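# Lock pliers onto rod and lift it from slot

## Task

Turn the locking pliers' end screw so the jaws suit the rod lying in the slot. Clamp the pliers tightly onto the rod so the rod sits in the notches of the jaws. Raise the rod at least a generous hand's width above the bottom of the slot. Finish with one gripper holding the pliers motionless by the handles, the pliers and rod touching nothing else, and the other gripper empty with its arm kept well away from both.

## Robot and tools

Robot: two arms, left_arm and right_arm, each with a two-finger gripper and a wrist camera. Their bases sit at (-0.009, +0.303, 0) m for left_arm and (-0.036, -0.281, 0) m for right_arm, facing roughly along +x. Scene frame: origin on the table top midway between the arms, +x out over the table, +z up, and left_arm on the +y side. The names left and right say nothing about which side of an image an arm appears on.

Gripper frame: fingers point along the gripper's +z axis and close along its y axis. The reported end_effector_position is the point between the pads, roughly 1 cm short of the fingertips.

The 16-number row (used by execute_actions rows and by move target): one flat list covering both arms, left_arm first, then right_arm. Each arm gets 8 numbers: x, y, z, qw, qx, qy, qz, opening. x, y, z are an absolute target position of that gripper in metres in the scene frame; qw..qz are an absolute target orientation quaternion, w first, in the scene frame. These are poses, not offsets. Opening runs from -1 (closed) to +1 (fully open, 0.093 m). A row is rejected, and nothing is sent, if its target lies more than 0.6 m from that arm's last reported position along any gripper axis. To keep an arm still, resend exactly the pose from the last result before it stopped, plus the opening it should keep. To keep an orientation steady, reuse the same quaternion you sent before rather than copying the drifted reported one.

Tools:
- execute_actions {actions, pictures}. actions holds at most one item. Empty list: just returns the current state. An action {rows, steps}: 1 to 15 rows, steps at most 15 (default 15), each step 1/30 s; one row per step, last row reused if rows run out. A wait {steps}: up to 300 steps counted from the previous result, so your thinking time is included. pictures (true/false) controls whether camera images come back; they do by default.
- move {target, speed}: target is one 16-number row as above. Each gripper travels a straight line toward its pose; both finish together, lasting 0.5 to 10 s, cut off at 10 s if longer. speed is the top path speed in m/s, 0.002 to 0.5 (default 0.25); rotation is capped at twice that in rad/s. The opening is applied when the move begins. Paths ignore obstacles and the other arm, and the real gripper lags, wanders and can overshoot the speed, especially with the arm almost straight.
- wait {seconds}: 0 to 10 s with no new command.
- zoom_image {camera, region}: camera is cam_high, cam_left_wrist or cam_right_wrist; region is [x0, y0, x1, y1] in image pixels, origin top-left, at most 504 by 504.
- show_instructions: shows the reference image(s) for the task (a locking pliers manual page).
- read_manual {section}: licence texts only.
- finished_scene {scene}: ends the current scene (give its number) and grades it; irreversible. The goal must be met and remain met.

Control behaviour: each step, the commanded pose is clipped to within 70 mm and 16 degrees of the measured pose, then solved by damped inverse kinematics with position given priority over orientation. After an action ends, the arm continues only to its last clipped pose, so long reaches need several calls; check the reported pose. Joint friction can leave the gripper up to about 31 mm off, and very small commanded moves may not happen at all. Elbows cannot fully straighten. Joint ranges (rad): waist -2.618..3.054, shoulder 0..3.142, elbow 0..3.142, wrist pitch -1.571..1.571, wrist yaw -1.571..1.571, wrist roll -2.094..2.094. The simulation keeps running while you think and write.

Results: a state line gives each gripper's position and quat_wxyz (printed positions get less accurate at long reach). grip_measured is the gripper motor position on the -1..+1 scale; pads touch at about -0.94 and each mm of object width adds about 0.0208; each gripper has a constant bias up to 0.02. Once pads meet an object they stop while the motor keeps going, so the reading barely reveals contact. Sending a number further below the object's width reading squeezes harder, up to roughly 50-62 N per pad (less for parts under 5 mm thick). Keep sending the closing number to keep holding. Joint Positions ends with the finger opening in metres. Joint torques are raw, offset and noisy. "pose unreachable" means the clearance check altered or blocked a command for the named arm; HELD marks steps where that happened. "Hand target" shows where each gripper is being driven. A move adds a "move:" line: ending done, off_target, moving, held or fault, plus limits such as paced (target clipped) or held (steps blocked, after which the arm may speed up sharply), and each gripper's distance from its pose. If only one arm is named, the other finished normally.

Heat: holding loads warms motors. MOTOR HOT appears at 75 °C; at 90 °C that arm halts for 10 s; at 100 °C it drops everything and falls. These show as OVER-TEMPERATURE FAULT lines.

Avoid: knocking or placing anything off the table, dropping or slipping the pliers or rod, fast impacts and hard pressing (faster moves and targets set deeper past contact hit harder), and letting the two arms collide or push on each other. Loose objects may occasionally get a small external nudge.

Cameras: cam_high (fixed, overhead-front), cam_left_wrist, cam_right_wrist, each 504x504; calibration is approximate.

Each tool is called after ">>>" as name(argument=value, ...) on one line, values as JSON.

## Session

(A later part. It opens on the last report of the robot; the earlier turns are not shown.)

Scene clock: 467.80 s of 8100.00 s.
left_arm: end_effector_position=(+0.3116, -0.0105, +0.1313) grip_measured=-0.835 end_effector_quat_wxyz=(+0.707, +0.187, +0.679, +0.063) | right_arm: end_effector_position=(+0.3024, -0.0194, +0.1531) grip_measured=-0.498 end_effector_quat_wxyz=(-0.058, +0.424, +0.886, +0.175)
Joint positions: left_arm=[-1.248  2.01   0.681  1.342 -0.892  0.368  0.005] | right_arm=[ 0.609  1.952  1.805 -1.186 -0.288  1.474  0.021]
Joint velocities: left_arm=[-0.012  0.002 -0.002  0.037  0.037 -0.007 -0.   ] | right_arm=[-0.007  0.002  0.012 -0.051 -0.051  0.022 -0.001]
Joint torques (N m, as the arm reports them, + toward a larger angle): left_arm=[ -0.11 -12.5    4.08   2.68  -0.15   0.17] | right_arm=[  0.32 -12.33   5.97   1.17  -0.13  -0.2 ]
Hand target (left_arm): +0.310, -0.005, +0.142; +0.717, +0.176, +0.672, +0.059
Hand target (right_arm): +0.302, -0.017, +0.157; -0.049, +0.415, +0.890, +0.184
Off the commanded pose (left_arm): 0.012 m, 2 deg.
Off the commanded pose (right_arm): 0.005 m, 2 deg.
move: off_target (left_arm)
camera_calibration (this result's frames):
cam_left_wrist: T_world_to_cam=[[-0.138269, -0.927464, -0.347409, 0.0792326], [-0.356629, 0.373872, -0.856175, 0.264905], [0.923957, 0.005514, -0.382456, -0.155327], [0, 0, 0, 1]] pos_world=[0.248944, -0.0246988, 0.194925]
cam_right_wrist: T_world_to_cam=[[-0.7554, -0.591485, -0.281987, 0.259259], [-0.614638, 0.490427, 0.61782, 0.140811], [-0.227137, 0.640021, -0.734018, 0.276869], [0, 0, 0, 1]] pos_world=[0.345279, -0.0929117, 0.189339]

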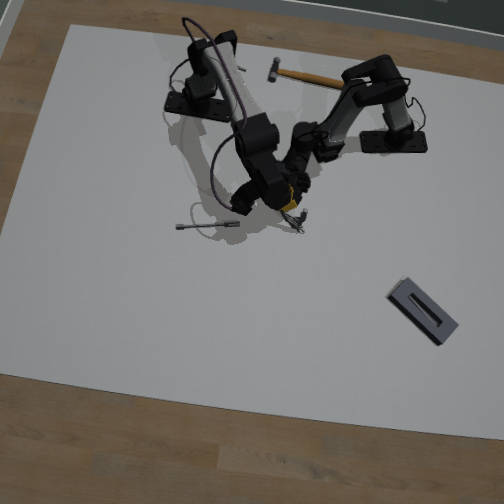

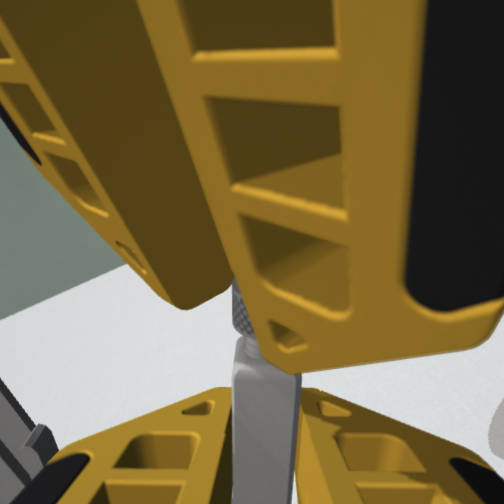

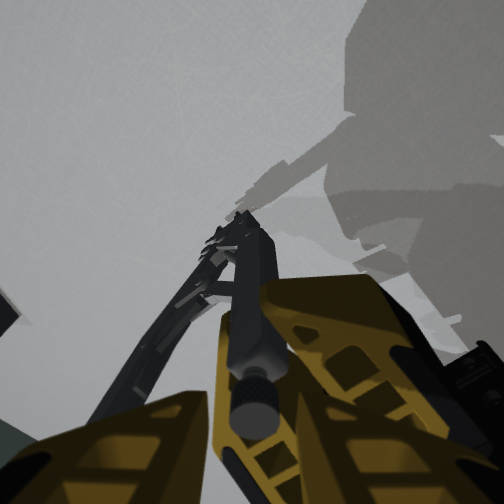

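>>> execute_actions(actions=[{"rows":[[0.31,-0.005,0.142,0.7168,0.1764,0.6716,0.0591,-0.9,0.302,-0.0155,0.153,-0.0495,0.4148,0.8896,0.1843,-0.5],[0.31,-0.005,0.142,0.7168,0.1764,0.6716,0.0591,-0.9,0.302,-0.0155,0.153,-0.0495,0.4148,0.8896,0.1843,-0.5],[0.31,-0.005,0.142,0.7168,0.1764,0.6716,0.0591,-0.9,0.302,-0.0155,0.153,-0.0495,0.4148,0.8896,0.1843,-0.5],[0.31,-0.005,0.142,0.7168,0.1764,0.6716,0.0591,-0.9,0.302,-0.0155,0.153,-0.0495,0.4148,0.8896,0.1843,-0.5],[0.31,-0.005,0.142,0.7168,0.1764,0.6716,0.0591,-0.9,0.302,-0.0155,0.153,-0.0495,0.4148,0.8896,0.1843,-0.5],[0.31,-0.005,0.142,0.7168,0.1764,0.6716,0.0591,-0.9,0.302,-0.0155,0.153,-0.0495,0.4148,0.8896,0.1843,-0.5],[0.31,-0.005,0.142,0.7168,0.1764,0.6716,0.0591,-0.9,0.302,-0.0155,0.153,-0.0495,0.4148,0.8896,0.1843,-0.5],[0.31,-0.005,0.142,0.7168,0.1764,0.6716,0.0591,-0.9,0.302,-0.0155,0.153,-0.0495,0.4148,0.8896,0.1843,-0.85]],"steps":15}])

>>> move(target=[0.31,-0.005,0.142,0.7168,0.1764,0.6716,0.0591,-0.9,0.302,-0.0155,0.153,0.1093,-0.4148,0.8896,0.1565,-0.85], speed=0.3)

Scene clock: 474.07 s of 8100.00 s.
left_arm: end_effector_position=(+0.3116, -0.0105, +0.1315) grip_measured=-0.835 end_effector_quat_wxyz=(+0.707, +0.188, +0.679, +0.063) | right_arm: end_effector_position=(+0.3021, -0.0180, +0.1496) grip_measured=-0.837 end_effector_quat_wxyz=(-0.058, +0.422, +0.888, +0.176)
Joint positions: left_arm=[-1.248  2.01   0.681  1.343 -0.891  0.37   0.005] | right_arm=[ 0.612  1.952  1.791 -1.17  -0.287  1.471  0.005]
Joint velocities: left_arm=[ 0.012 -0.002  0.007  0.037  0.051  0.022 -0.001] | right_arm=[ 0.002  0.012  0.002  0.037 -0.007  0.066  0.002]
Joint torques (N m, as the arm reports them, + toward a larger angle): left_arm=[  0.   -12.48   3.97   2.72  -0.1    0.13] | right_arm=[  0.41 -12.27   5.98   1.16  -0.16  -0.2 ]
Hand target (left_arm): +0.310, -0.005, +0.142; +0.717, +0.176, +0.672, +0.059
Hand target (right_arm): +0.302, -0.016, +0.153; -0.050, +0.415, +0.890, +0.184
Off the commanded pose (left_arm): 0.012 m, 2 deg.
Off the commanded pose (right_arm): 0.004 m, 2 deg.
Steps of this call (steps 1 to 173: nothing new was sent; steps 174 to 188: all 15 steps of this action). Readings (end_effector_position):
174: left_arm (+0.3116, -0.0105, +0.1314) | right_arm (+0.3026, -0.0192, +0.1527)
175: left_arm (+0.3116, -0.0105, +0.1314) | right_arm (+0.3027, -0.0189, +0.1521)
177: left_arm (+0.3116, -0.0105, +0.1314) | right_arm (+0.3019, -0.0186, +0.1503)
181: left_arm (+0.3116, -0.0105, +0.1314) | right_arm (+0.3015, -0.0183, +0.1495)
188: the state above
camera_calibration (this result's frames):
cam_left_wrist: T_world_to_cam=[[-0.138386, -0.927123, -0.348271, 0.0793753], [-0.355941, 0.374717, -0.856092, 0.264825], [0.924205, 0.0054922, -0.381857, -0.155419], [0, 0, 0, 1]] pos_world=[0.248886, -0.0247903, 0.195011]
cam_right_wrist: T_world_to_cam=[[-0.751243, -0.595777, -0.28405, 0.257881], [-0.619003, 0.486611, 0.616478, 0.143512], [-0.229061, 0.638952, -0.734351, 0.273928], [0, 0, 0, 1]] pos_world=[0.345311, -0.0912219, 0.185938]

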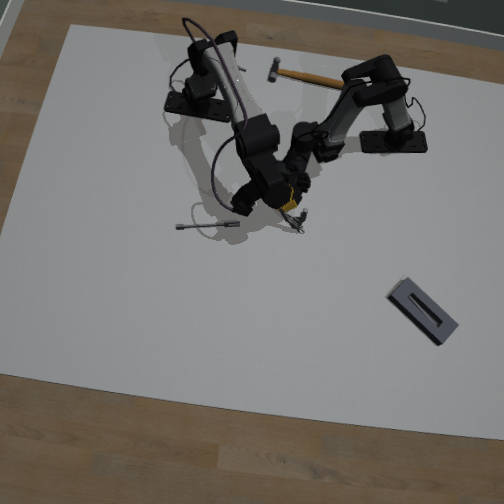

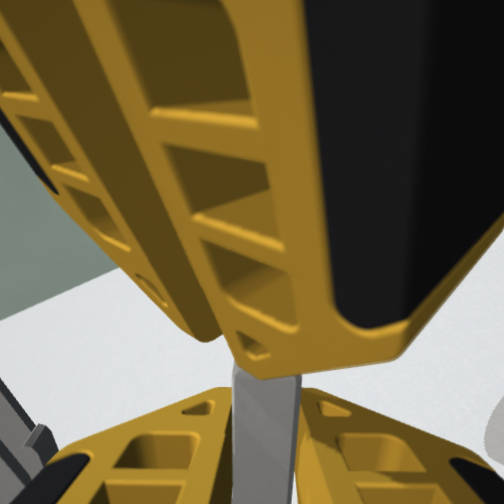

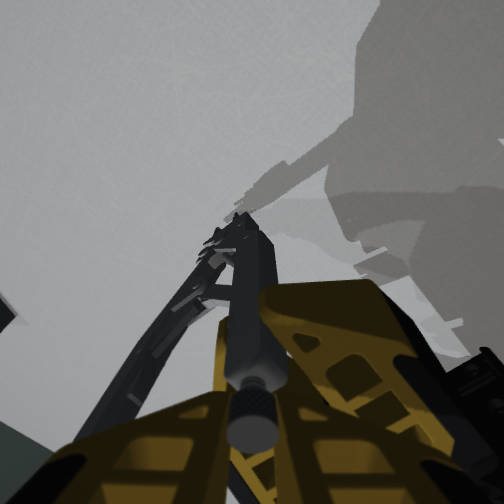

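Scene clock: 477.83 s of 8100.00 s.
left_arm: end_effector_position=(+0.3120, -0.0082, +0.1321) grip_measured=-0.835 end_effector_quat_wxyz=(+0.708, +0.181, +0.679, +0.067) | right_arm: end_effector_position=(+0.3023, -0.0196, +0.1490) grip_measured=-0.837 end_effector_quat_wxyz=(+0.096, -0.405, +0.896, +0.153)
Joint positions: left_arm=[-1.248  2.01   0.681  1.347 -0.905  0.37   0.005] | right_arm=[ 0.612  1.952  1.791 -1.173 -0.278 -0.265  0.005]
Joint velocities: left_arm=[ 0.002  0.012 -0.007 -0.007 -0.007 -0.037 -0.   ] | right_arm=[ 0.002  0.007 -0.007  0.037  0.022 -0.007  0.   ]
Joint torques (N m, as the arm reports them, + toward a larger angle): left_arm=[ -0.13 -12.55   4.07   2.64   0.     0.16] | right_arm=[  0.35 -12.23   6.08   1.27  -0.26  -0.3 ]
Hand target (left_arm): +0.310, -0.005, +0.142; +0.717, +0.176, +0.672, +0.059
Hand target (right_arm): +0.302, -0.016, +0.153; +0.109, -0.415, +0.890, +0.156
Off the commanded pose (left_arm): 0.011 m, 2 deg.
Off the commanded pose (right_arm): 0.006 m, 2 deg.
move: off_target (left_arm)
camera_calibration (this result's frames):
cam_left_wrist: T_world_to_cam=[[-0.124715, -0.930178, -0.345275, 0.0771526], [-0.359777, 0.366704, -0.857956, 0.266025], [0.924666, 0.0172213, -0.38039, -0.155798], [0, 0, 0, 1]] pos_world=[0.249393, -0.0231037, 0.195612]
cam_right_wrist: T_world_to_cam=[[0.772221, -0.602058, -0.202982, -0.215892], [-0.589079, -0.798148, 0.126278, 0.183599], [-0.238037, 0.022058, -0.971006, 0.300441], [0, 0, 0, 1]] pos_world=[0.346386, 0.00993252, 0.224723]

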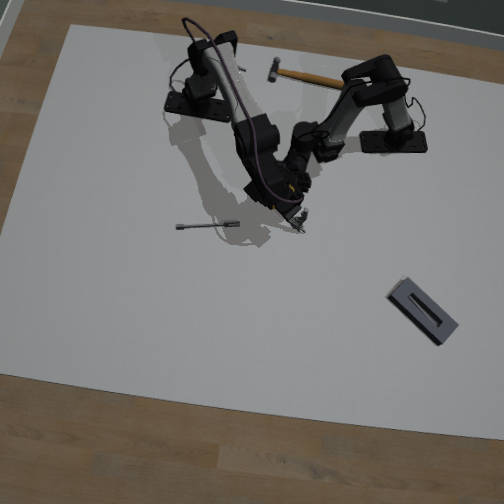

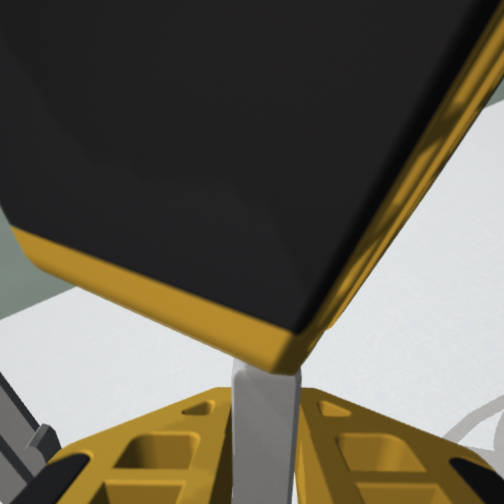

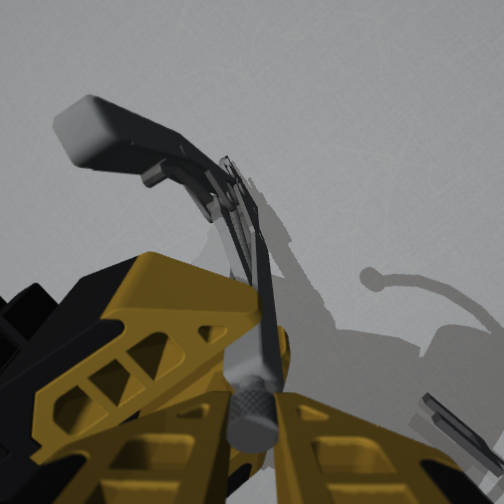

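>>> execute_actions(actions=[{"rows":[[0.31,-0.005,0.142,0.7168,0.1764,0.6716,0.0591,-0.9,0.302,-0.0155,0.153,0.1093,-0.4148,0.8896,0.1565,-0.55]],"steps":6}], pictures=false)

>>> move(target=[0.31,-0.005,0.142,0.7168,0.1764,0.6716,0.0591,-0.9,0.302,-0.0155,0.153,-0.0495,0.4148,0.8896,0.1843,-0.55], speed=0.5)

>>> execute_actions(actions=[{"rows":[[0.31,-0.005,0.142,0.7168,0.1764,0.6716,0.0591,-0.9,0.302,-0.0155,0.153,-0.0495,0.4148,0.8896,0.1843,-0.85]],"steps":8}], pictures=false)

>>> move(target=[0.31,-0.005,0.142,0.7168,0.1764,0.6716,0.0591,-0.9,0.302,-0.0155,0.153,0.1093,-0.4148,0.8896,0.1565,-0.85], speed=0.4)

Scene clock: 484.17 s of 8100.00 s.
left_arm: end_effector_position=(+0.3118, -0.0088, +0.1321) grip_measured=-0.835 end_effector_quat_wxyz=(+0.708, +0.183, +0.679, +0.066) | right_arm: end_effector_position=(+0.3030, -0.0190, +0.1492) grip_measured=-0.551 end_effector_quat_wxyz=(+0.098, -0.407, +0.895, +0.153)
Joint positions: left_arm=[-1.248  2.01   0.681  1.347 -0.902  0.37   0.005] | right_arm=[ 0.613  1.952  1.791 -1.17  -0.278 -0.27   0.019]
Joint velocities: left_arm=[-0.002  0.007  0.007  0.022 -0.081  0.007  0.   ] | right_arm=[-0.017 -0.007 -0.002 -0.007 -0.037  0.007 -0.   ]
Joint torques (N m, as the arm reports them, + toward a larger angle): left_arm=[ -0.15 -12.51   4.03   2.62  -0.06   0.14] | right_arm=[  0.38 -12.2    6.02   1.25  -0.27  -0.25]
Hand target (left_arm): +0.310, -0.005, +0.142; +0.717, +0.176, +0.672, +0.059
Hand target (right_arm): +0.302, -0.016, +0.153; +0.109, -0.415, +0.890, +0.156
Off the commanded pose (left_arm): 0.011 m, 2 deg.
Off the commanded pose (right_arm): 0.005 m, 2 deg.
Steps of this call (steps 1 to 184: nothing new was sent; steps 185 to 190: all 6 steps of this action). Readings (end_effector_position):
185: left_arm (+0.3120, -0.0082, +0.1321) | right_arm (+0.3023, -0.0196, +0.1490)
186: left_arm (+0.3119, -0.0084, +0.1321) | right_arm (+0.3024, -0.0194, +0.1491)
188: left_arm (+0.3119, -0.0086, +0.1321) | right_arm (+0.3027, -0.0192, +0.1492)
190: the state above

Scene clock: 486.87 s of 8100.00 s.
left_arm: end_effector_position=(+0.3118, -0.0091, +0.1314) grip_measured=-0.835 end_effector_quat_wxyz=(+0.707, +0.185, +0.679, +0.066) | right_arm: end_effector_position=(+0.3028, -0.0181, +0.1496) grip_measured=-0.551 end_effector_quat_wxyz=(-0.054, +0.415, +0.891, +0.176)
Joint positions: left_arm=[-1.248  2.01   0.681  1.343 -0.9    0.37   0.005] | right_arm=[ 0.613  1.952  1.791 -1.168 -0.284  1.456  0.019]
Joint velocities: left_arm=[-0.002 -0.002 -0.017 -0.007  0.095  0.007  0.   ] | right_arm=[ 0.017  0.002 -0.012  0.022 -0.037  0.11   0.   ]
Joint torques (N m, as the arm reports them, + toward a larger angle): left_arm=[ -0.12 -12.47   3.87   2.68  -0.03   0.17] | right_arm=[  0.29 -12.23   5.96   1.15  -0.18  -0.05]
Hand target (left_arm): +0.310, -0.005, +0.142; +0.717, +0.176, +0.672, +0.059
Hand target (right_arm): +0.302, -0.015, +0.153; -0.050, +0.415, +0.890, +0.184
Off the commanded pose (left_arm): 0.011 m, 2 deg.
Off the commanded pose (right_arm): 0.004 m, 1 deg.
move: off_target (left_arm)
camera_calibration (this result's frames):
cam_left_wrist: T_world_to_cam=[[-0.130612, -0.928141, -0.348562, 0.078299], [-0.359106, 0.371989, -0.85596, 0.265323], [0.924112, 0.0133725, -0.381887, -0.155557], [0, 0, 0, 1]] pos_world=[0.249258, -0.0239447, 0.194993]
cam_right_wrist: T_world_to_cam=[[-0.740671, -0.606548, -0.288973, 0.255588], [-0.630913, 0.480035, 0.60952, 0.148542], [-0.230986, 0.633771, -0.738227, 0.275184], [0, 0, 0, 1]] pos_world=[0.346588, -0.0906824, 0.186467]

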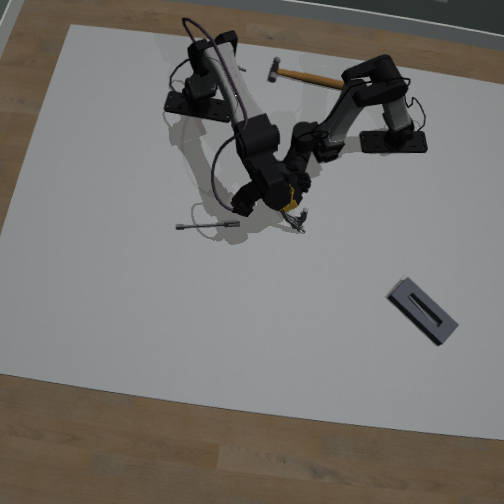

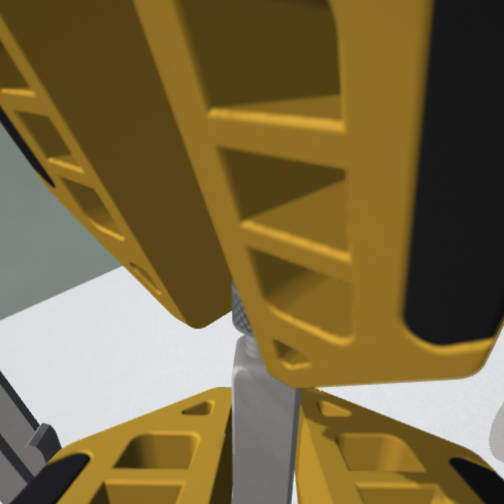

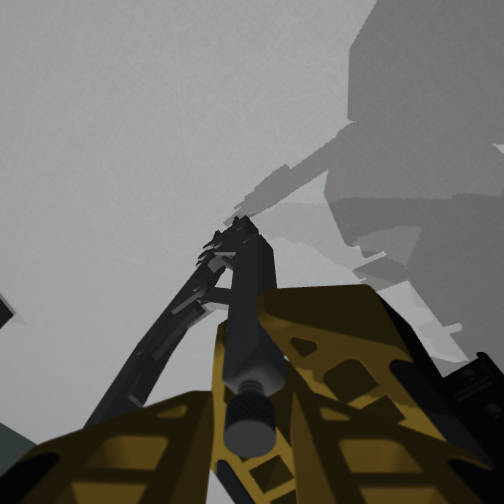

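Scene clock: 487.13 s of 8100.00 s.
left_arm: end_effector_position=(+0.3118, -0.0093, +0.1314) grip_measured=-0.835 end_effector_quat_wxyz=(+0.707, +0.185, +0.679, +0.066) | right_arm: end_effector_position=(+0.3032, -0.0180, +0.1497) grip_measured=-0.837 end_effector_quat_wxyz=(-0.054, +0.416, +0.890, +0.177)
Joint positions: left_arm=[-1.248  2.01   0.681  1.343 -0.898  0.371  0.005] | right_arm=[ 0.613  1.952  1.791 -1.166 -0.283  1.459  0.005]
Joint velocities: left_arm=[-0.002 -0.012 -0.002  0.037  0.007 -0.095  0.   ] | right_arm=[-0.002 -0.002  0.002  0.007 -0.037  0.022 -0.   ]
Joint torques (N m, as the arm reports them, + toward a larger angle): left_arm=[ -0.12 -12.52   3.98   2.67  -0.07   0.14] | right_arm=[  0.36 -12.26   6.02   1.16  -0.17  -0.1 ]
Hand target (left_arm): +0.310, -0.005, +0.142; +0.717, +0.176, +0.672, +0.059
Hand target (right_arm): +0.302, -0.016, +0.153; -0.050, +0.415, +0.890, +0.184
Off the commanded pose (left_arm): 0.012 m, 2 deg.
Off the commanded pose (right_arm): 0.004 m, 1 deg.
Steps of this call (steps 1 to 8: all 8 steps of this action). Readings (end_effector_position):
1: left_arm (+0.3118, -0.0091, +0.1314) | right_arm (+0.3028, -0.0181, +0.1496)
2: left_arm (+0.3118, -0.0093, +0.1314) | right_arm (+0.3032, -0.0180, +0.1497)
4: left_arm (+0.3118, -0.0093, +0.1314) | right_arm (+0.3032, -0.0180, +0.1497)
8: the state above

Scene clock: 490.23 s of 8100.00 s.
left_arm: end_effector_position=(+0.3120, -0.0079, +0.1318) grip_measured=-0.835 end_effector_quat_wxyz=(+0.707, +0.182, +0.680, +0.069) | right_arm: end_effector_position=(+0.3033, -0.0185, +0.1495) grip_measured=-0.837 end_effector_quat_wxyz=(+0.099, -0.405, +0.896, +0.154)
Joint positions: left_arm=[-1.248  2.01   0.681  1.345 -0.907  0.371  0.005] | right_arm=[ 0.613  1.952  1.791 -1.167 -0.28  -0.266  0.005]
Joint velocities: left_arm=[-0.007 -0.007 -0.007  0.066  0.095 -0.066  0.001] | right_arm=[-0.022 -0.007 -0.007  0.022  0.051 -0.051 -0.   ]
Joint torques (N m, as the arm reports them, + toward a larger angle): left_arm=[ -0.15 -12.63   4.06   2.64   0.05   0.15] | right_arm=[  0.27 -12.24   6.05   1.21  -0.25  -0.27]
Hand target (left_arm): +0.310, -0.005, +0.142; +0.717, +0.176, +0.672, +0.060
Hand target (right_arm): +0.302, -0.016, +0.153; +0.109, -0.415, +0.890, +0.156
Off the commanded pose (left_arm): 0.011 m, 2 deg.
Off the commanded pose (right_arm): 0.005 m, 2 deg.
move: off_target (left_arm)
camera_calibration (this result's frames):
cam_left_wrist: T_world_to_cam=[[-0.123545, -0.929402, -0.347777, 0.0772416], [-0.360982, 0.368543, -0.856661, 0.265876], [0.924353, 0.0197055, -0.381029, -0.155773], [0, 0, 0, 1]] pos_world=[0.249509, -0.0231286, 0.195274]
cam_right_wrist: T_world_to_cam=[[0.773872, -0.600269, -0.20199, -0.216544], [-0.588802, -0.799366, 0.119697, 0.185909], [-0.233314, 0.0263015, -0.972046, 0.29988], [0, 0, 0, 1]] pos_world=[0.347007, 0.0107371, 0.225505]

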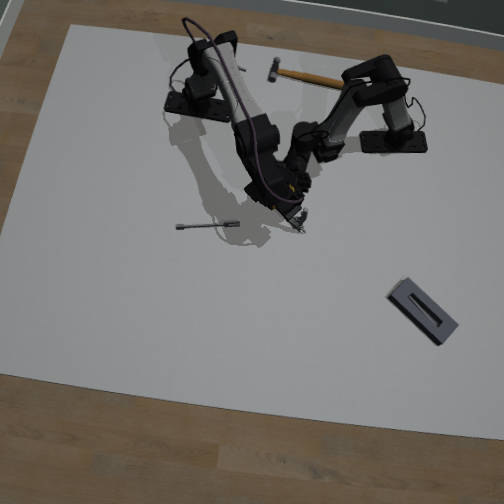

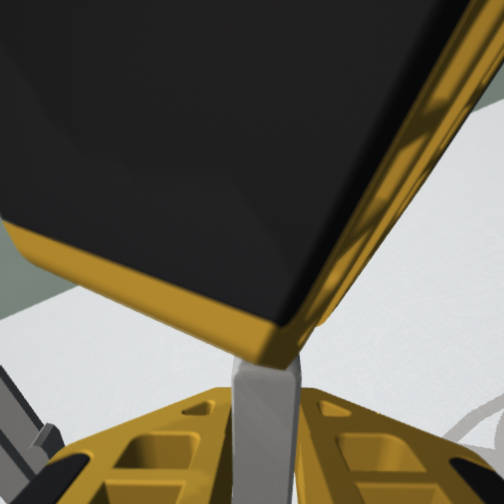

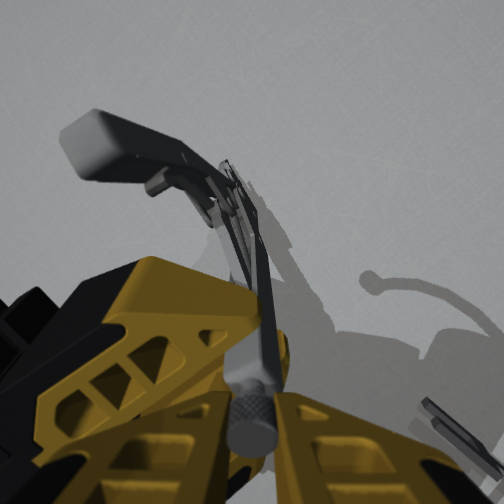

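>>> execute_actions(actions=[{"rows":[[0.31,-0.005,0.142,0.7168,0.1764,0.6716,0.0591,-0.9,0.302,-0.0155,0.153,0.1093,-0.4148,0.8896,0.1565,-0.55]],"steps":6}], pictures=false)

>>> move(target=[0.31,-0.005,0.142,0.7168,0.1764,0.6716,0.0591,-0.9,0.302,-0.0155,0.1535,-0.0495,0.4148,0.8896,0.1843,-0.55], speed=0.5)

>>> execute_actions(actions=[{"rows":[[0.31,-0.005,0.142,0.7168,0.1764,0.6716,0.0591,-0.9,0.302,-0.0155,0.1535,-0.0495,0.4148,0.8896,0.1843,-0.85]],"steps":8}], pictures=false)

>>> move(target=[0.31,-0.005,0.142,0.7168,0.1764,0.6716,0.0591,-0.9,0.302,-0.0155,0.1535,0.1093,-0.4148,0.8896,0.1565,-0.85], speed=0.4)

>>> execute_actions(actions=[{"rows":[[0.31,-0.005,0.142,0.7168,0.1764,0.6716,0.0591,-0.9,0.302,-0.0155,0.1535,0.1093,-0.4148,0.8896,0.1565,-0.55]],"steps":6}], pictures=false)

>>> move(target=[0.31,-0.005,0.142,0.7168,0.1764,0.6716,0.0591,-0.9,0.302,-0.0155,0.1535,-0.0495,0.4148,0.8896,0.1843,-0.55], speed=0.5)

>>> execute_actions(actions=[{"rows":[[0.31,-0.005,0.142,0.7168,0.1764,0.6716,0.0591,-0.9,0.302,-0.0155,0.1535,-0.0495,0.4148,0.8896,0.1843,-0.85]],"steps":8}], pictures=false)

>>> move(target=[0.31,-0.005,0.142,0.7168,0.1764,0.6716,0.0591,-0.9,0.302,-0.0155,0.1535,0.1093,-0.4148,0.8896,0.1565,-0.85], speed=0.4)

>>> execute_actions(actions=[{"rows":[[0.31,-0.005,0.142,0.7168,0.1764,0.6716,0.0591,-0.9,0.302,-0.0155,0.1535,0.1093,-0.4148,0.8896,0.1565,-0.5]],"steps":6}], pictures=false)

>>> move(target=[0.31,-0.005,0.142,0.7168,0.1764,0.6716,0.0591,-0.9,0.298,-0.05,0.24,0.033,0,0.9816,0.188,-0.5], speed=0.25)

Scene clock: 498.00 s of 8100.00 s.
left_arm: end_effector_position=(+0.3119, -0.0088, +0.1318) grip_measured=-0.835 end_effector_quat_wxyz=(+0.708, +0.184, +0.679, +0.067) | right_arm: end_effector_position=(+0.3032, -0.0184, +0.1495) grip_measured=-0.551 end_effector_quat_wxyz=(+0.099, -0.408, +0.895, +0.154)
Joint positions: left_arm=[-1.248  2.01   0.681  1.345 -0.902  0.371  0.005] | right_arm=[ 0.613  1.952  1.791 -1.167 -0.28  -0.27   0.019]
Joint velocities: left_arm=[-0.002  0.002  0.002 -0.022 -0.037  0.037 -0.001] | right_arm=[ 0.022  0.017 -0.002 -0.051 -0.037  0.066 -0.   ]
Joint torques (N m, as the arm reports them, + toward a larger angle): left_arm=[  0.04 -12.55   4.09   2.68  -0.02   0.12] | right_arm=[  0.27 -12.23   5.8    1.13  -0.27  -0.24]
Hand target (left_arm): +0.310, -0.005, +0.142; +0.717, +0.176, +0.672, +0.059
Hand target (right_arm): +0.302, -0.016, +0.153; +0.109, -0.415, +0.890, +0.156
Off the commanded pose (left_arm): 0.011 m, 2 deg.
Off the commanded pose (right_arm): 0.005 m, 2 deg.
Steps of this call (steps 1 to 227: nothing new was sent; steps 228 to 233: all 6 steps of this action). Readings (end_effector_position):
228: left_arm (+0.3120, -0.0079, +0.1318) | right_arm (+0.3033, -0.0185, +0.1495)
229: left_arm (+0.3120, -0.0082, +0.1318) | right_arm (+0.3032, -0.0184, +0.1495)
231: left_arm (+0.3119, -0.0085, +0.1318) | right_arm (+0.3032, -0.0184, +0.1495)
233: the state above

Scene clock: 500.70 s of 8100.00 s.
left_arm: end_effector_position=(+0.3118, -0.0091, +0.1314) grip_measured=-0.835 end_effector_quat_wxyz=(+0.707, +0.185, +0.679, +0.067) | right_arm: end_effector_position=(+0.3029, -0.0179, +0.1496) grip_measured=-0.551 end_effector_quat_wxyz=(-0.054, +0.415, +0.891, +0.176)
Joint positions: left_arm=[-1.248  2.01   0.681  1.343 -0.9    0.371  0.005] | right_arm=[ 0.613  1.952  1.791 -1.167 -0.284  1.456  0.019]
Joint velocities: left_arm=[ 0.007 -0.007  0.002 -0.022 -0.037 -0.051  0.   ] | right_arm=[ 0.002  0.002 -0.022 -0.037 -0.022 -0.051 -0.001]
Joint torques (N m, as the arm reports them, + toward a larger angle): left_arm=[ -0.08 -12.45   4.03   2.7   -0.07   0.15] | right_arm=[  0.26 -12.22   6.17   1.12  -0.17  -0.04]
Hand target (left_arm): +0.310, -0.005, +0.142; +0.717, +0.176, +0.672, +0.059
Hand target (right_arm): +0.302, -0.016, +0.153; -0.050, +0.415, +0.890, +0.184
Off the commanded pose (left_arm): 0.011 m, 2 deg.
Off the commanded pose (right_arm): 0.005 m, 1 deg.
move: off_target (left_arm)
camera_calibration (this result's frames):
cam_left_wrist: T_world_to_cam=[[-0.130182, -0.927799, -0.349631, 0.0783685], [-0.359088, 0.372811, -0.855609, 0.265259], [0.92418, 0.0141637, -0.381695, -0.155607], [0, 0, 0, 1]] pos_world=[0.249262, -0.0239774, 0.194964]
cam_right_wrist: T_world_to_cam=[[-0.740158, -0.606657, -0.290058, 0.255864], [-0.63169, 0.47943, 0.609192, 0.148726], [-0.230508, 0.634125, -0.738073, 0.27493], [0, 0, 0, 1]] pos_world=[0.346703, -0.0904216, 0.186531]

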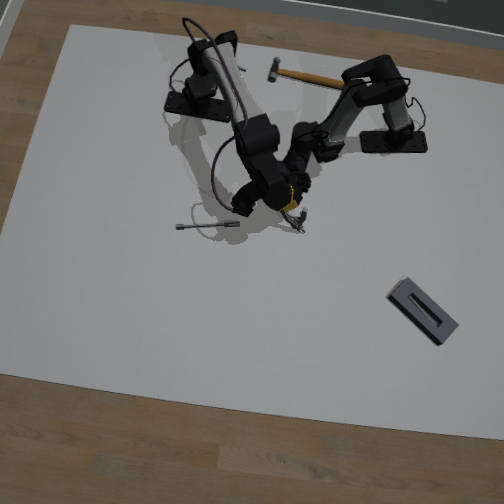

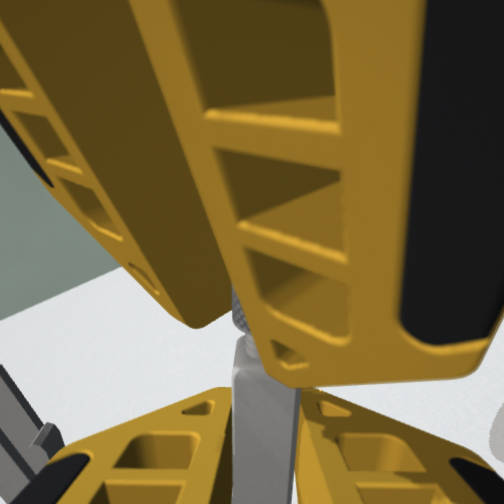

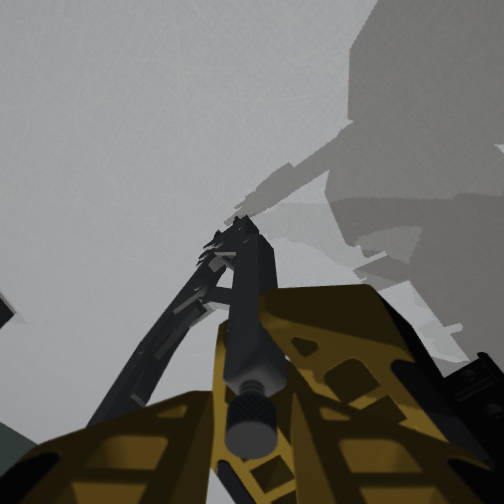

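Scene clock: 500.97 s of 8100.00 s.
left_arm: end_effector_position=(+0.3118, -0.0092, +0.1315) grip_measured=-0.835 end_effector_quat_wxyz=(+0.707, +0.185, +0.679, +0.067) | right_arm: end_effector_position=(+0.3030, -0.0178, +0.1497) grip_measured=-0.837 end_effector_quat_wxyz=(-0.054, +0.415, +0.891, +0.177)
Joint positions: left_arm=[-1.248  2.01   0.681  1.343 -0.899  0.372  0.005] | right_arm=[ 0.613  1.952  1.791 -1.166 -0.284  1.458  0.005]
Joint velocities: left_arm=[-0.012 -0.002 -0.002  0.007  0.037  0.022  0.   ] | right_arm=[-0.007  0.002 -0.002 -0.022 -0.007 -0.066  0.   ]
Joint torques (N m, as the arm reports them, + toward a larger angle): left_arm=[ -0.03 -12.48   4.02   2.68  -0.06   0.13] | right_arm=[  0.29 -12.18   6.18   1.11  -0.16  -0.05]
Hand target (left_arm): +0.310, -0.005, +0.142; +0.717, +0.176, +0.672, +0.059
Hand target (right_arm): +0.302, -0.015, +0.153; -0.050, +0.415, +0.890, +0.184
Off the commanded pose (left_arm): 0.011 m, 2 deg.
Off the commanded pose (right_arm): 0.005 m, 1 deg.
Steps of this call (steps 1 to 8: all 8 steps of this action). Readings (end_effector_position):
1: left_arm (+0.3118, -0.0091, +0.1314) | right_arm (+0.3029, -0.0179, +0.1496)
2: left_arm (+0.3118, -0.0092, +0.1315) | right_arm (+0.3030, -0.0178, +0.1497)
4: left_arm (+0.3118, -0.0092, +0.1315) | right_arm (+0.3030, -0.0178, +0.1497)
8: the state above

Scene clock: 504.07 s of 8100.00 s.
left_arm: end_effector_position=(+0.3120, -0.0079, +0.1319) grip_measured=-0.835 end_effector_quat_wxyz=(+0.707, +0.182, +0.680, +0.069) | right_arm: end_effector_position=(+0.3032, -0.0185, +0.1494) grip_measured=-0.837 end_effector_quat_wxyz=(+0.099, -0.405, +0.896, +0.154)
Joint positions: left_arm=[-1.248  2.01   0.681  1.346 -0.907  0.372  0.005] | right_arm=[ 0.613  1.952  1.791 -1.167 -0.279 -0.265  0.005]
Joint velocities: left_arm=[-0.012  0.002  0.017 -0.007 -0.022  0.007 -0.   ] | right_arm=[-0.002  0.012 -0.002 -0.022 -0.022 -0.066  0.001]
Joint torques (N m, as the arm reports them, + toward a larger angle): left_arm=[ -0.19 -12.45   3.96   2.64   0.05   0.12] | right_arm=[  0.25 -12.23   6.19   1.17  -0.25  -0.21]
Hand target (left_arm): +0.310, -0.005, +0.142; +0.717, +0.176, +0.672, +0.059
Hand target (right_arm): +0.302, -0.016, +0.153; +0.109, -0.415, +0.890, +0.156
Off the commanded pose (left_arm): 0.011 m, 2 deg.
Off the commanded pose (right_arm): 0.005 m, 2 deg.
move: off_target (left_arm)
camera_calibration (this result's frames):
cam_left_wrist: T_world_to_cam=[[-0.123014, -0.929422, -0.347911, 0.0772024], [-0.36071, 0.368471, -0.856806, 0.265904], [0.92453, 0.0200955, -0.380579, -0.155843], [0, 0, 0, 1]] pos_world=[0.249493, -0.0230927, 0.195377]
cam_right_wrist: T_world_to_cam=[[0.773778, -0.60042, -0.201899, -0.216412], [-0.588822, -0.799267, 0.12025, 0.185784], [-0.233572, 0.0258356, -0.971996, 0.299872], [0, 0, 0, 1]] pos_world=[0.34689, 0.0108051, 0.22544]

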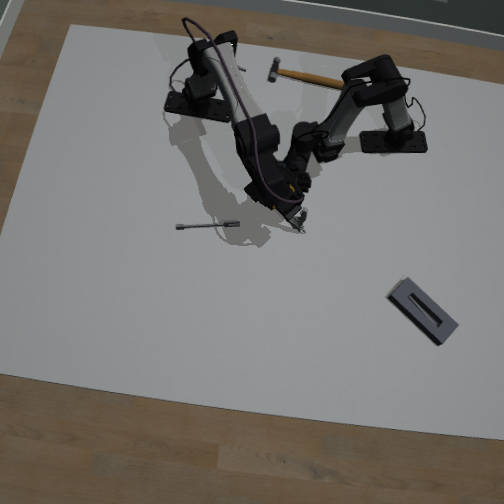

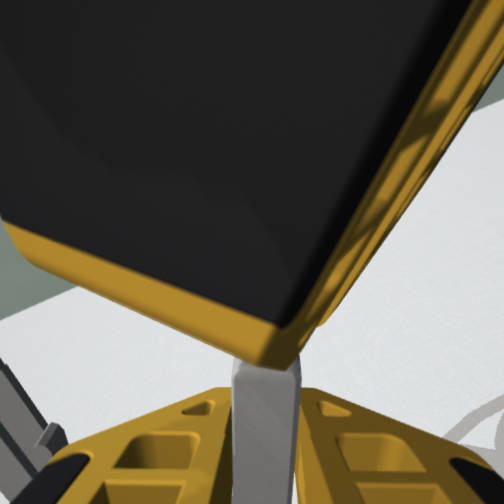

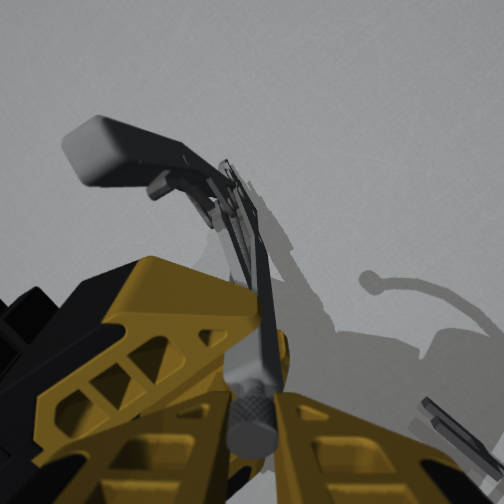

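Scene clock: 504.27 s of 8100.00 s.
left_arm: end_effector_position=(+0.3119, -0.0087, +0.1319) grip_measured=-0.835 end_effector_quat_wxyz=(+0.708, +0.184, +0.679, +0.067) | right_arm: end_effector_position=(+0.3032, -0.0183, +0.1494) grip_measured=-0.551 end_effector_quat_wxyz=(+0.099, -0.407, +0.895, +0.154)
Joint positions: left_arm=[-1.248  2.01   0.681  1.346 -0.902  0.372  0.005] | right_arm=[ 0.613  1.952  1.791 -1.167 -0.279 -0.269  0.019]
Joint velocities: left_arm=[-0.017  0.002 -0.007  0.037  0.081 -0.007  0.   ] | right_arm=[-0.017  0.007  0.007 -0.051  0.007 -0.007  0.002]
Joint torques (N m, as the arm reports them, + toward a larger angle): left_arm=[ -0.1  -12.52   4.12   2.64  -0.04   0.13] | right_arm=[  0.17 -12.13   6.04   1.15  -0.26  -0.2 ]
Hand target (left_arm): +0.310, -0.005, +0.142; +0.717, +0.176, +0.672, +0.060
Hand target (right_arm): +0.302, -0.015, +0.153; +0.109, -0.415, +0.890, +0.156
Off the commanded pose (left_arm): 0.011 m, 2 deg.
Off the commanded pose (right_arm): 0.005 m, 2 deg.
Steps of this call (steps 1 to 6: all 6 steps of this action). Readings (end_effector_position):
1: left_arm (+0.3120, -0.0079, +0.1319) | right_arm (+0.3032, -0.0185, +0.1494)
2: left_arm (+0.3120, -0.0081, +0.1319) | right_arm (+0.3033, -0.0184, +0.1494)
4: left_arm (+0.3119, -0.0085, +0.1319) | right_arm (+0.3032, -0.0183, +0.1494)
6: the state above

Scene clock: 506.97 s of 8100.00 s.
left_arm: end_effector_position=(+0.3118, -0.0091, +0.1314) grip_measured=-0.835 end_effector_quat_wxyz=(+0.707, +0.185, +0.679, +0.067) | right_arm: end_effector_position=(+0.3028, -0.0178, +0.1496) grip_measured=-0.551 end_effector_quat_wxyz=(-0.054, +0.414, +0.891, +0.176)
Joint positions: left_arm=[-1.248  2.01   0.681  1.343 -0.9    0.372  0.005] | right_arm=[ 0.613  1.952  1.791 -1.167 -0.283  1.456  0.019]
Joint velocities: left_arm=[ 0.002  0.002  0.012  0.051  0.007  0.022 -0.001] | right_arm=[ 0.002  0.012 -0.022 -0.007 -0.022  0.066 -0.001]
Joint torques (N m, as the arm reports them, + toward a larger angle): left_arm=[ -0.03 -12.51   4.04   2.67  -0.06   0.15] | right_arm=[  0.22 -12.2    6.2    1.12  -0.17  -0.05]
Hand target (left_arm): +0.310, -0.005, +0.142; +0.717, +0.176, +0.672, +0.059
Hand target (right_arm): +0.302, -0.016, +0.153; -0.049, +0.415, +0.890, +0.184
Off the commanded pose (left_arm): 0.011 m, 2 deg.
Off the commanded pose (right_arm): 0.005 m, 1 deg.
move: off_target (left_arm)
camera_calibration (this result's frames):
cam_left_wrist: T_world_to_cam=[[-0.130482, -0.927486, -0.350348, 0.0784994], [-0.358833, 0.373591, -0.855376, 0.265176], [0.924237, 0.0141051, -0.381559, -0.155632], [0, 0, 0, 1]] pos_world=[0.249237, -0.0240652, 0.194945]
cam_right_wrist: T_world_to_cam=[[-0.739925, -0.606963, -0.29001, 0.255776], [-0.631947, 0.479439, 0.608918, 0.148777], [-0.230549, 0.633825, -0.738318, 0.274896], [0, 0, 0, 1]] pos_world=[0.346652, -0.0903184, 0.186545]

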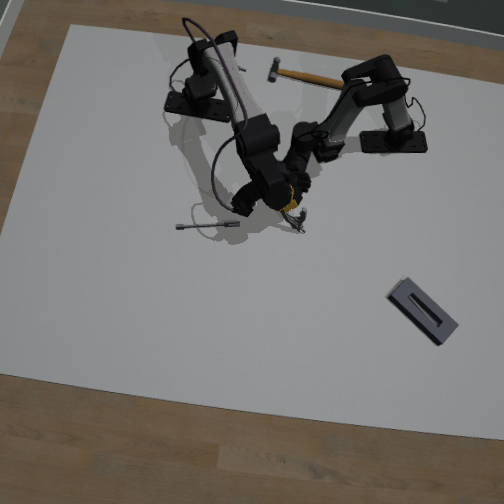

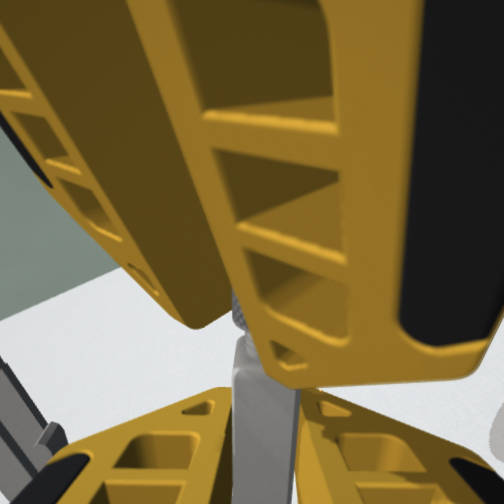

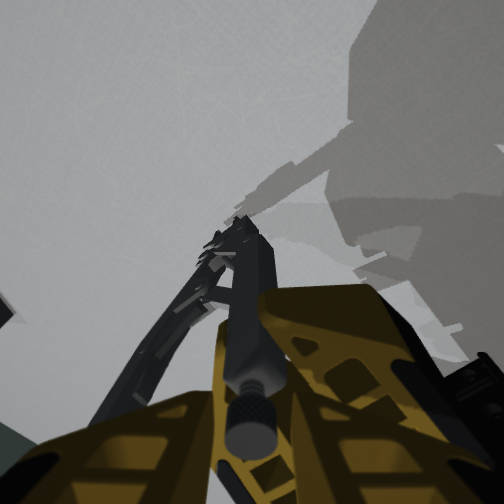

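Scene clock: 507.23 s of 8100.00 s.
left_arm: end_effector_position=(+0.3118, -0.0093, +0.1315) grip_measured=-0.835 end_effector_quat_wxyz=(+0.707, +0.186, +0.679, +0.067) | right_arm: end_effector_position=(+0.3029, -0.0178, +0.1496) grip_measured=-0.837 end_effector_quat_wxyz=(-0.054, +0.415, +0.891, +0.176)
Joint positions: left_arm=[-1.248  2.01   0.681  1.343 -0.899  0.372  0.005] | right_arm=[ 0.613  1.952  1.791 -1.167 -0.283  1.458  0.005]
Joint velocities: left_arm=[-0.007 -0.002  0.002 -0.066  0.037  0.037 -0.001] | right_arm=[ 0.002  0.002 -0.002 -0.007 -0.051  0.037 -0.   ]
Joint torques (N m, as the arm reports them, + toward a larger angle): left_arm=[ -0.1  -12.54   4.06   2.68  -0.06   0.13] | right_arm=[  0.28 -12.2    6.17   1.09  -0.19  -0.06]
Hand target (left_arm): +0.310, -0.005, +0.142; +0.717, +0.176, +0.672, +0.059
Hand target (right_arm): +0.302, -0.016, +0.153; -0.050, +0.415, +0.890, +0.184
Off the commanded pose (left_arm): 0.011 m, 2 deg.
Off the commanded pose (right_arm): 0.005 m, 1 deg.
Steps of this call (steps 1 to 8: all 8 steps of this action). Readings (end_effector_position):
1: left_arm (+0.3118, -0.0091, +0.1314) | right_arm (+0.3028, -0.0178, +0.1496)
2: left_arm (+0.3118, -0.0093, +0.1314) | right_arm (+0.3029, -0.0178, +0.1496)
4: left_arm (+0.3118, -0.0093, +0.1315) | right_arm (+0.3029, -0.0178, +0.1496)
8: the state above

Scene clock: 510.33 s of 8100.00 s.
left_arm: end_effector_position=(+0.3120, -0.0077, +0.1319) grip_measured=-0.835 end_effector_quat_wxyz=(+0.707, +0.182, +0.680, +0.069) | right_arm: end_effector_position=(+0.3031, -0.0184, +0.1494) grip_measured=-0.837 end_effector_quat_wxyz=(+0.099, -0.406, +0.896, +0.154)
Joint positions: left_arm=[-1.248  2.01   0.681  1.346 -0.908  0.372  0.005] | right_arm=[ 0.613  1.952  1.791 -1.168 -0.279 -0.266  0.005]
Joint velocities: left_arm=[ 0.002  0.002 -0.002 -0.051 -0.037 -0.007 -0.001] | right_arm=[-0.007  0.002  0.007  0.051 -0.066 -0.095 -0.   ]
Joint torques (N m, as the arm reports them, + toward a larger angle): left_arm=[ -0.13 -12.55   4.01   2.65   0.     0.16] | right_arm=[  0.22 -12.2    6.22   1.19  -0.27  -0.21]
Hand target (left_arm): +0.310, -0.005, +0.142; +0.717, +0.176, +0.672, +0.060
Hand target (right_arm): +0.302, -0.015, +0.153; +0.109, -0.415, +0.890, +0.156
Off the commanded pose (left_arm): 0.011 m, 2 deg.
Off the commanded pose (right_arm): 0.005 m, 2 deg.
move: off_target (left_arm)
camera_calibration (this result's frames):
cam_left_wrist: T_world_to_cam=[[-0.122284, -0.929387, -0.348261, 0.0771408], [-0.360949, 0.368511, -0.856688, 0.265923], [0.924534, 0.0209453, -0.380525, -0.155868], [0, 0, 0, 1]] pos_world=[0.249523, -0.0230374, 0.195367]
cam_right_wrist: T_world_to_cam=[[0.774167, -0.600028, -0.201574, -0.216452], [-0.588306, -0.799583, 0.120676, 0.185507], [-0.233584, 0.0251646, -0.972011, 0.299794], [0, 0, 0, 1]] pos_world=[0.346732, 0.0109072, 0.225386]

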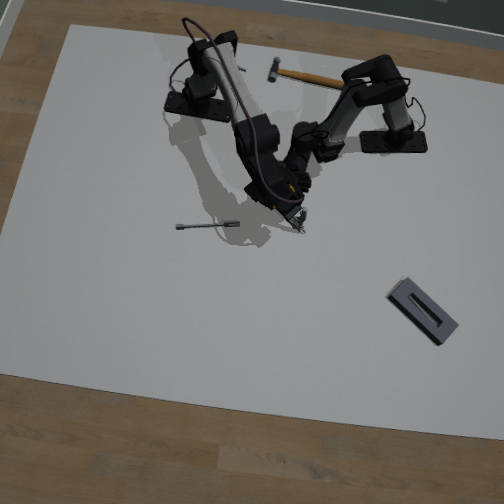

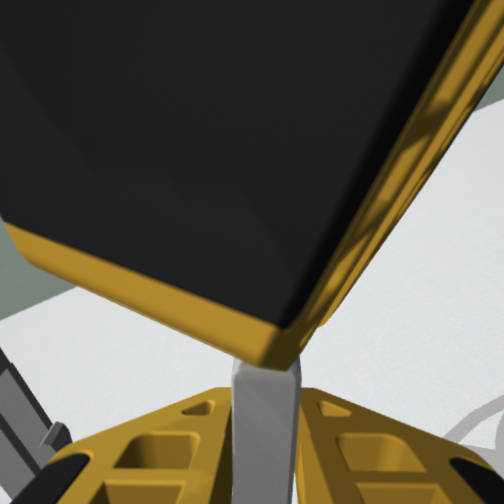

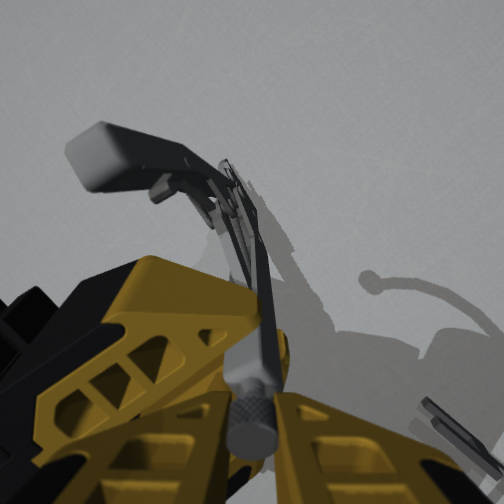

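Scene clock: 510.53 s of 8100.00 s.
left_arm: end_effector_position=(+0.3119, -0.0087, +0.1319) grip_measured=-0.835 end_effector_quat_wxyz=(+0.708, +0.184, +0.679, +0.067) | right_arm: end_effector_position=(+0.3031, -0.0183, +0.1494) grip_measured=-0.501 end_effector_quat_wxyz=(+0.099, -0.407, +0.895, +0.153)
Joint positions: left_arm=[-1.248  2.01   0.681  1.346 -0.902  0.372  0.005] | right_arm=[ 0.614  1.952  1.791 -1.167 -0.279 -0.269  0.021]
Joint velocities: left_arm=[-0.017 -0.002 -0.012  0.022 -0.007 -0.022  0.001] | right_arm=[-0.007 -0.027 -0.022 -0.022 -0.066 -0.007 -0.   ]
Joint torques (N m, as the arm reports them, + toward a larger angle): left_arm=[ -0.21 -12.51   4.04   2.65  -0.05   0.09] | right_arm=[  0.25 -12.24   6.29   1.18  -0.26  -0.22]
Hand target (left_arm): +0.310, -0.005, +0.142; +0.717, +0.176, +0.672, +0.060
Hand target (right_arm): +0.302, -0.015, +0.153; +0.109, -0.415, +0.890, +0.156
Off the commanded pose (left_arm): 0.011 m, 2 deg.
Off the commanded pose (right_arm): 0.005 m, 2 deg.
Steps of this call (steps 1 to 6: all 6 steps of this action). Readings (end_effector_position):
1: left_arm (+0.3120, -0.0078, +0.1319) | right_arm (+0.3031, -0.0185, +0.1494)
2: left_arm (+0.3120, -0.0081, +0.1319) | right_arm (+0.3032, -0.0184, +0.1494)
4: left_arm (+0.3119, -0.0084, +0.1319) | right_arm (+0.3031, -0.0183, +0.1494)
6: the state above

Scene clock: 513.10 s of 8100.00 s.
left_arm: end_effector_position=(+0.3118, -0.0091, +0.1314) grip_measured=-0.835 end_effector_quat_wxyz=(+0.707, +0.186, +0.679, +0.067) | right_arm: end_effector_position=(+0.2979, -0.0486, +0.2398) grip_measured=-0.501 end_effector_quat_wxyz=(+0.039, -0.008, +0.982, +0.187)
Joint positions: left_arm=[-1.248  2.01   0.681  1.343 -0.9    0.372  0.005] | right_arm=[ 0.55   1.952  2.16  -1.529 -0.294  0.509  0.021]
Joint velocities: left_arm=[-0.007 -0.002  0.017  0.066  0.022 -0.037 -0.001] | right_arm=[-0.017 -0.007 -0.012  0.066 -0.066 -0.037 -0.001]
Joint torques (N m, as the arm reports them, + toward a larger angle): left_arm=[ -0.22 -12.56   4.07   2.71  -0.08   0.09] | right_arm=[-0.8  -8.92  7.96  0.83 -0.28 -0.09]
Hand target (left_arm): +0.310, -0.005, +0.142; +0.717, +0.176, +0.672, +0.059
Hand target (right_arm): +0.299, -0.049, +0.240; +0.033, +0.000, +0.982, +0.189
Off the commanded pose (left_arm): 0.011 m, 2 deg.
Off the commanded pose (right_arm): 0.001 m, 1 deg.
move: off_target (left_arm)
camera_calibration (this result's frames):
cam_left_wrist: T_world_to_cam=[[-0.130456, -0.927355, -0.350705, 0.0785394], [-0.358778, 0.373911, -0.855259, 0.265147], [0.924262, 0.0142516, -0.381494, -0.155647], [0, 0, 0, 1]] pos_world=[0.249233, -0.0240892, 0.194935]
cam_right_wrist: T_world_to_cam=[[0.0568873, -0.924165, -0.377735, 0.0277893], [-0.931017, -0.185727, 0.314186, 0.232971], [-0.360515, 0.333804, -0.870978, 0.415806], [0, 0, 0, 1]] pos_world=[0.365224, -0.0698469, 0.299459]

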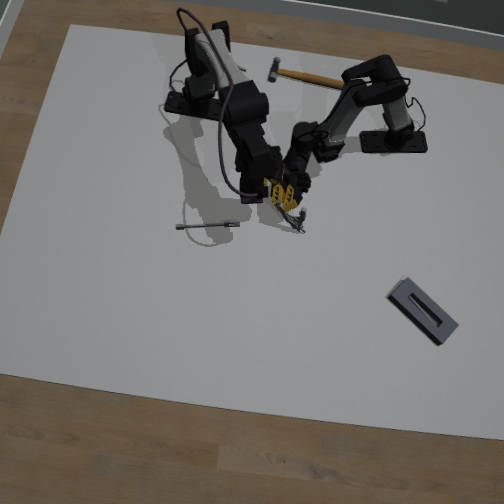

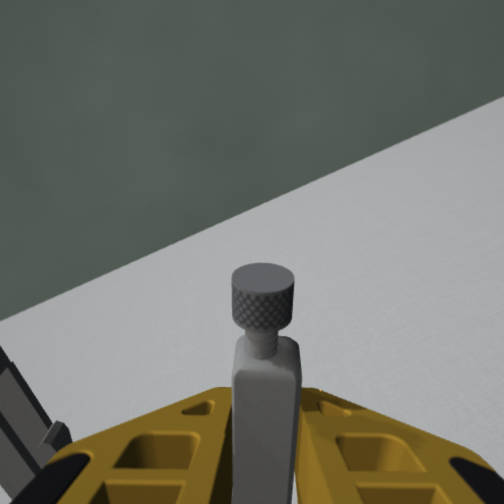

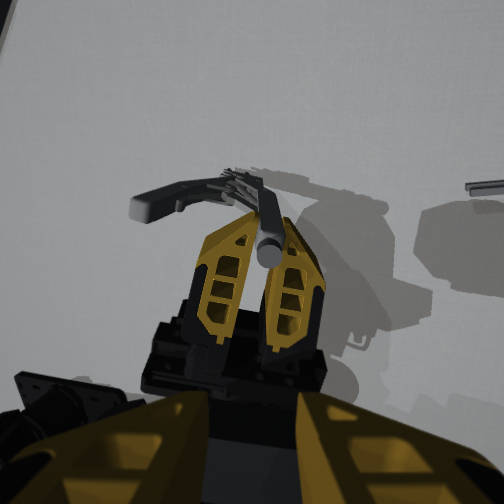

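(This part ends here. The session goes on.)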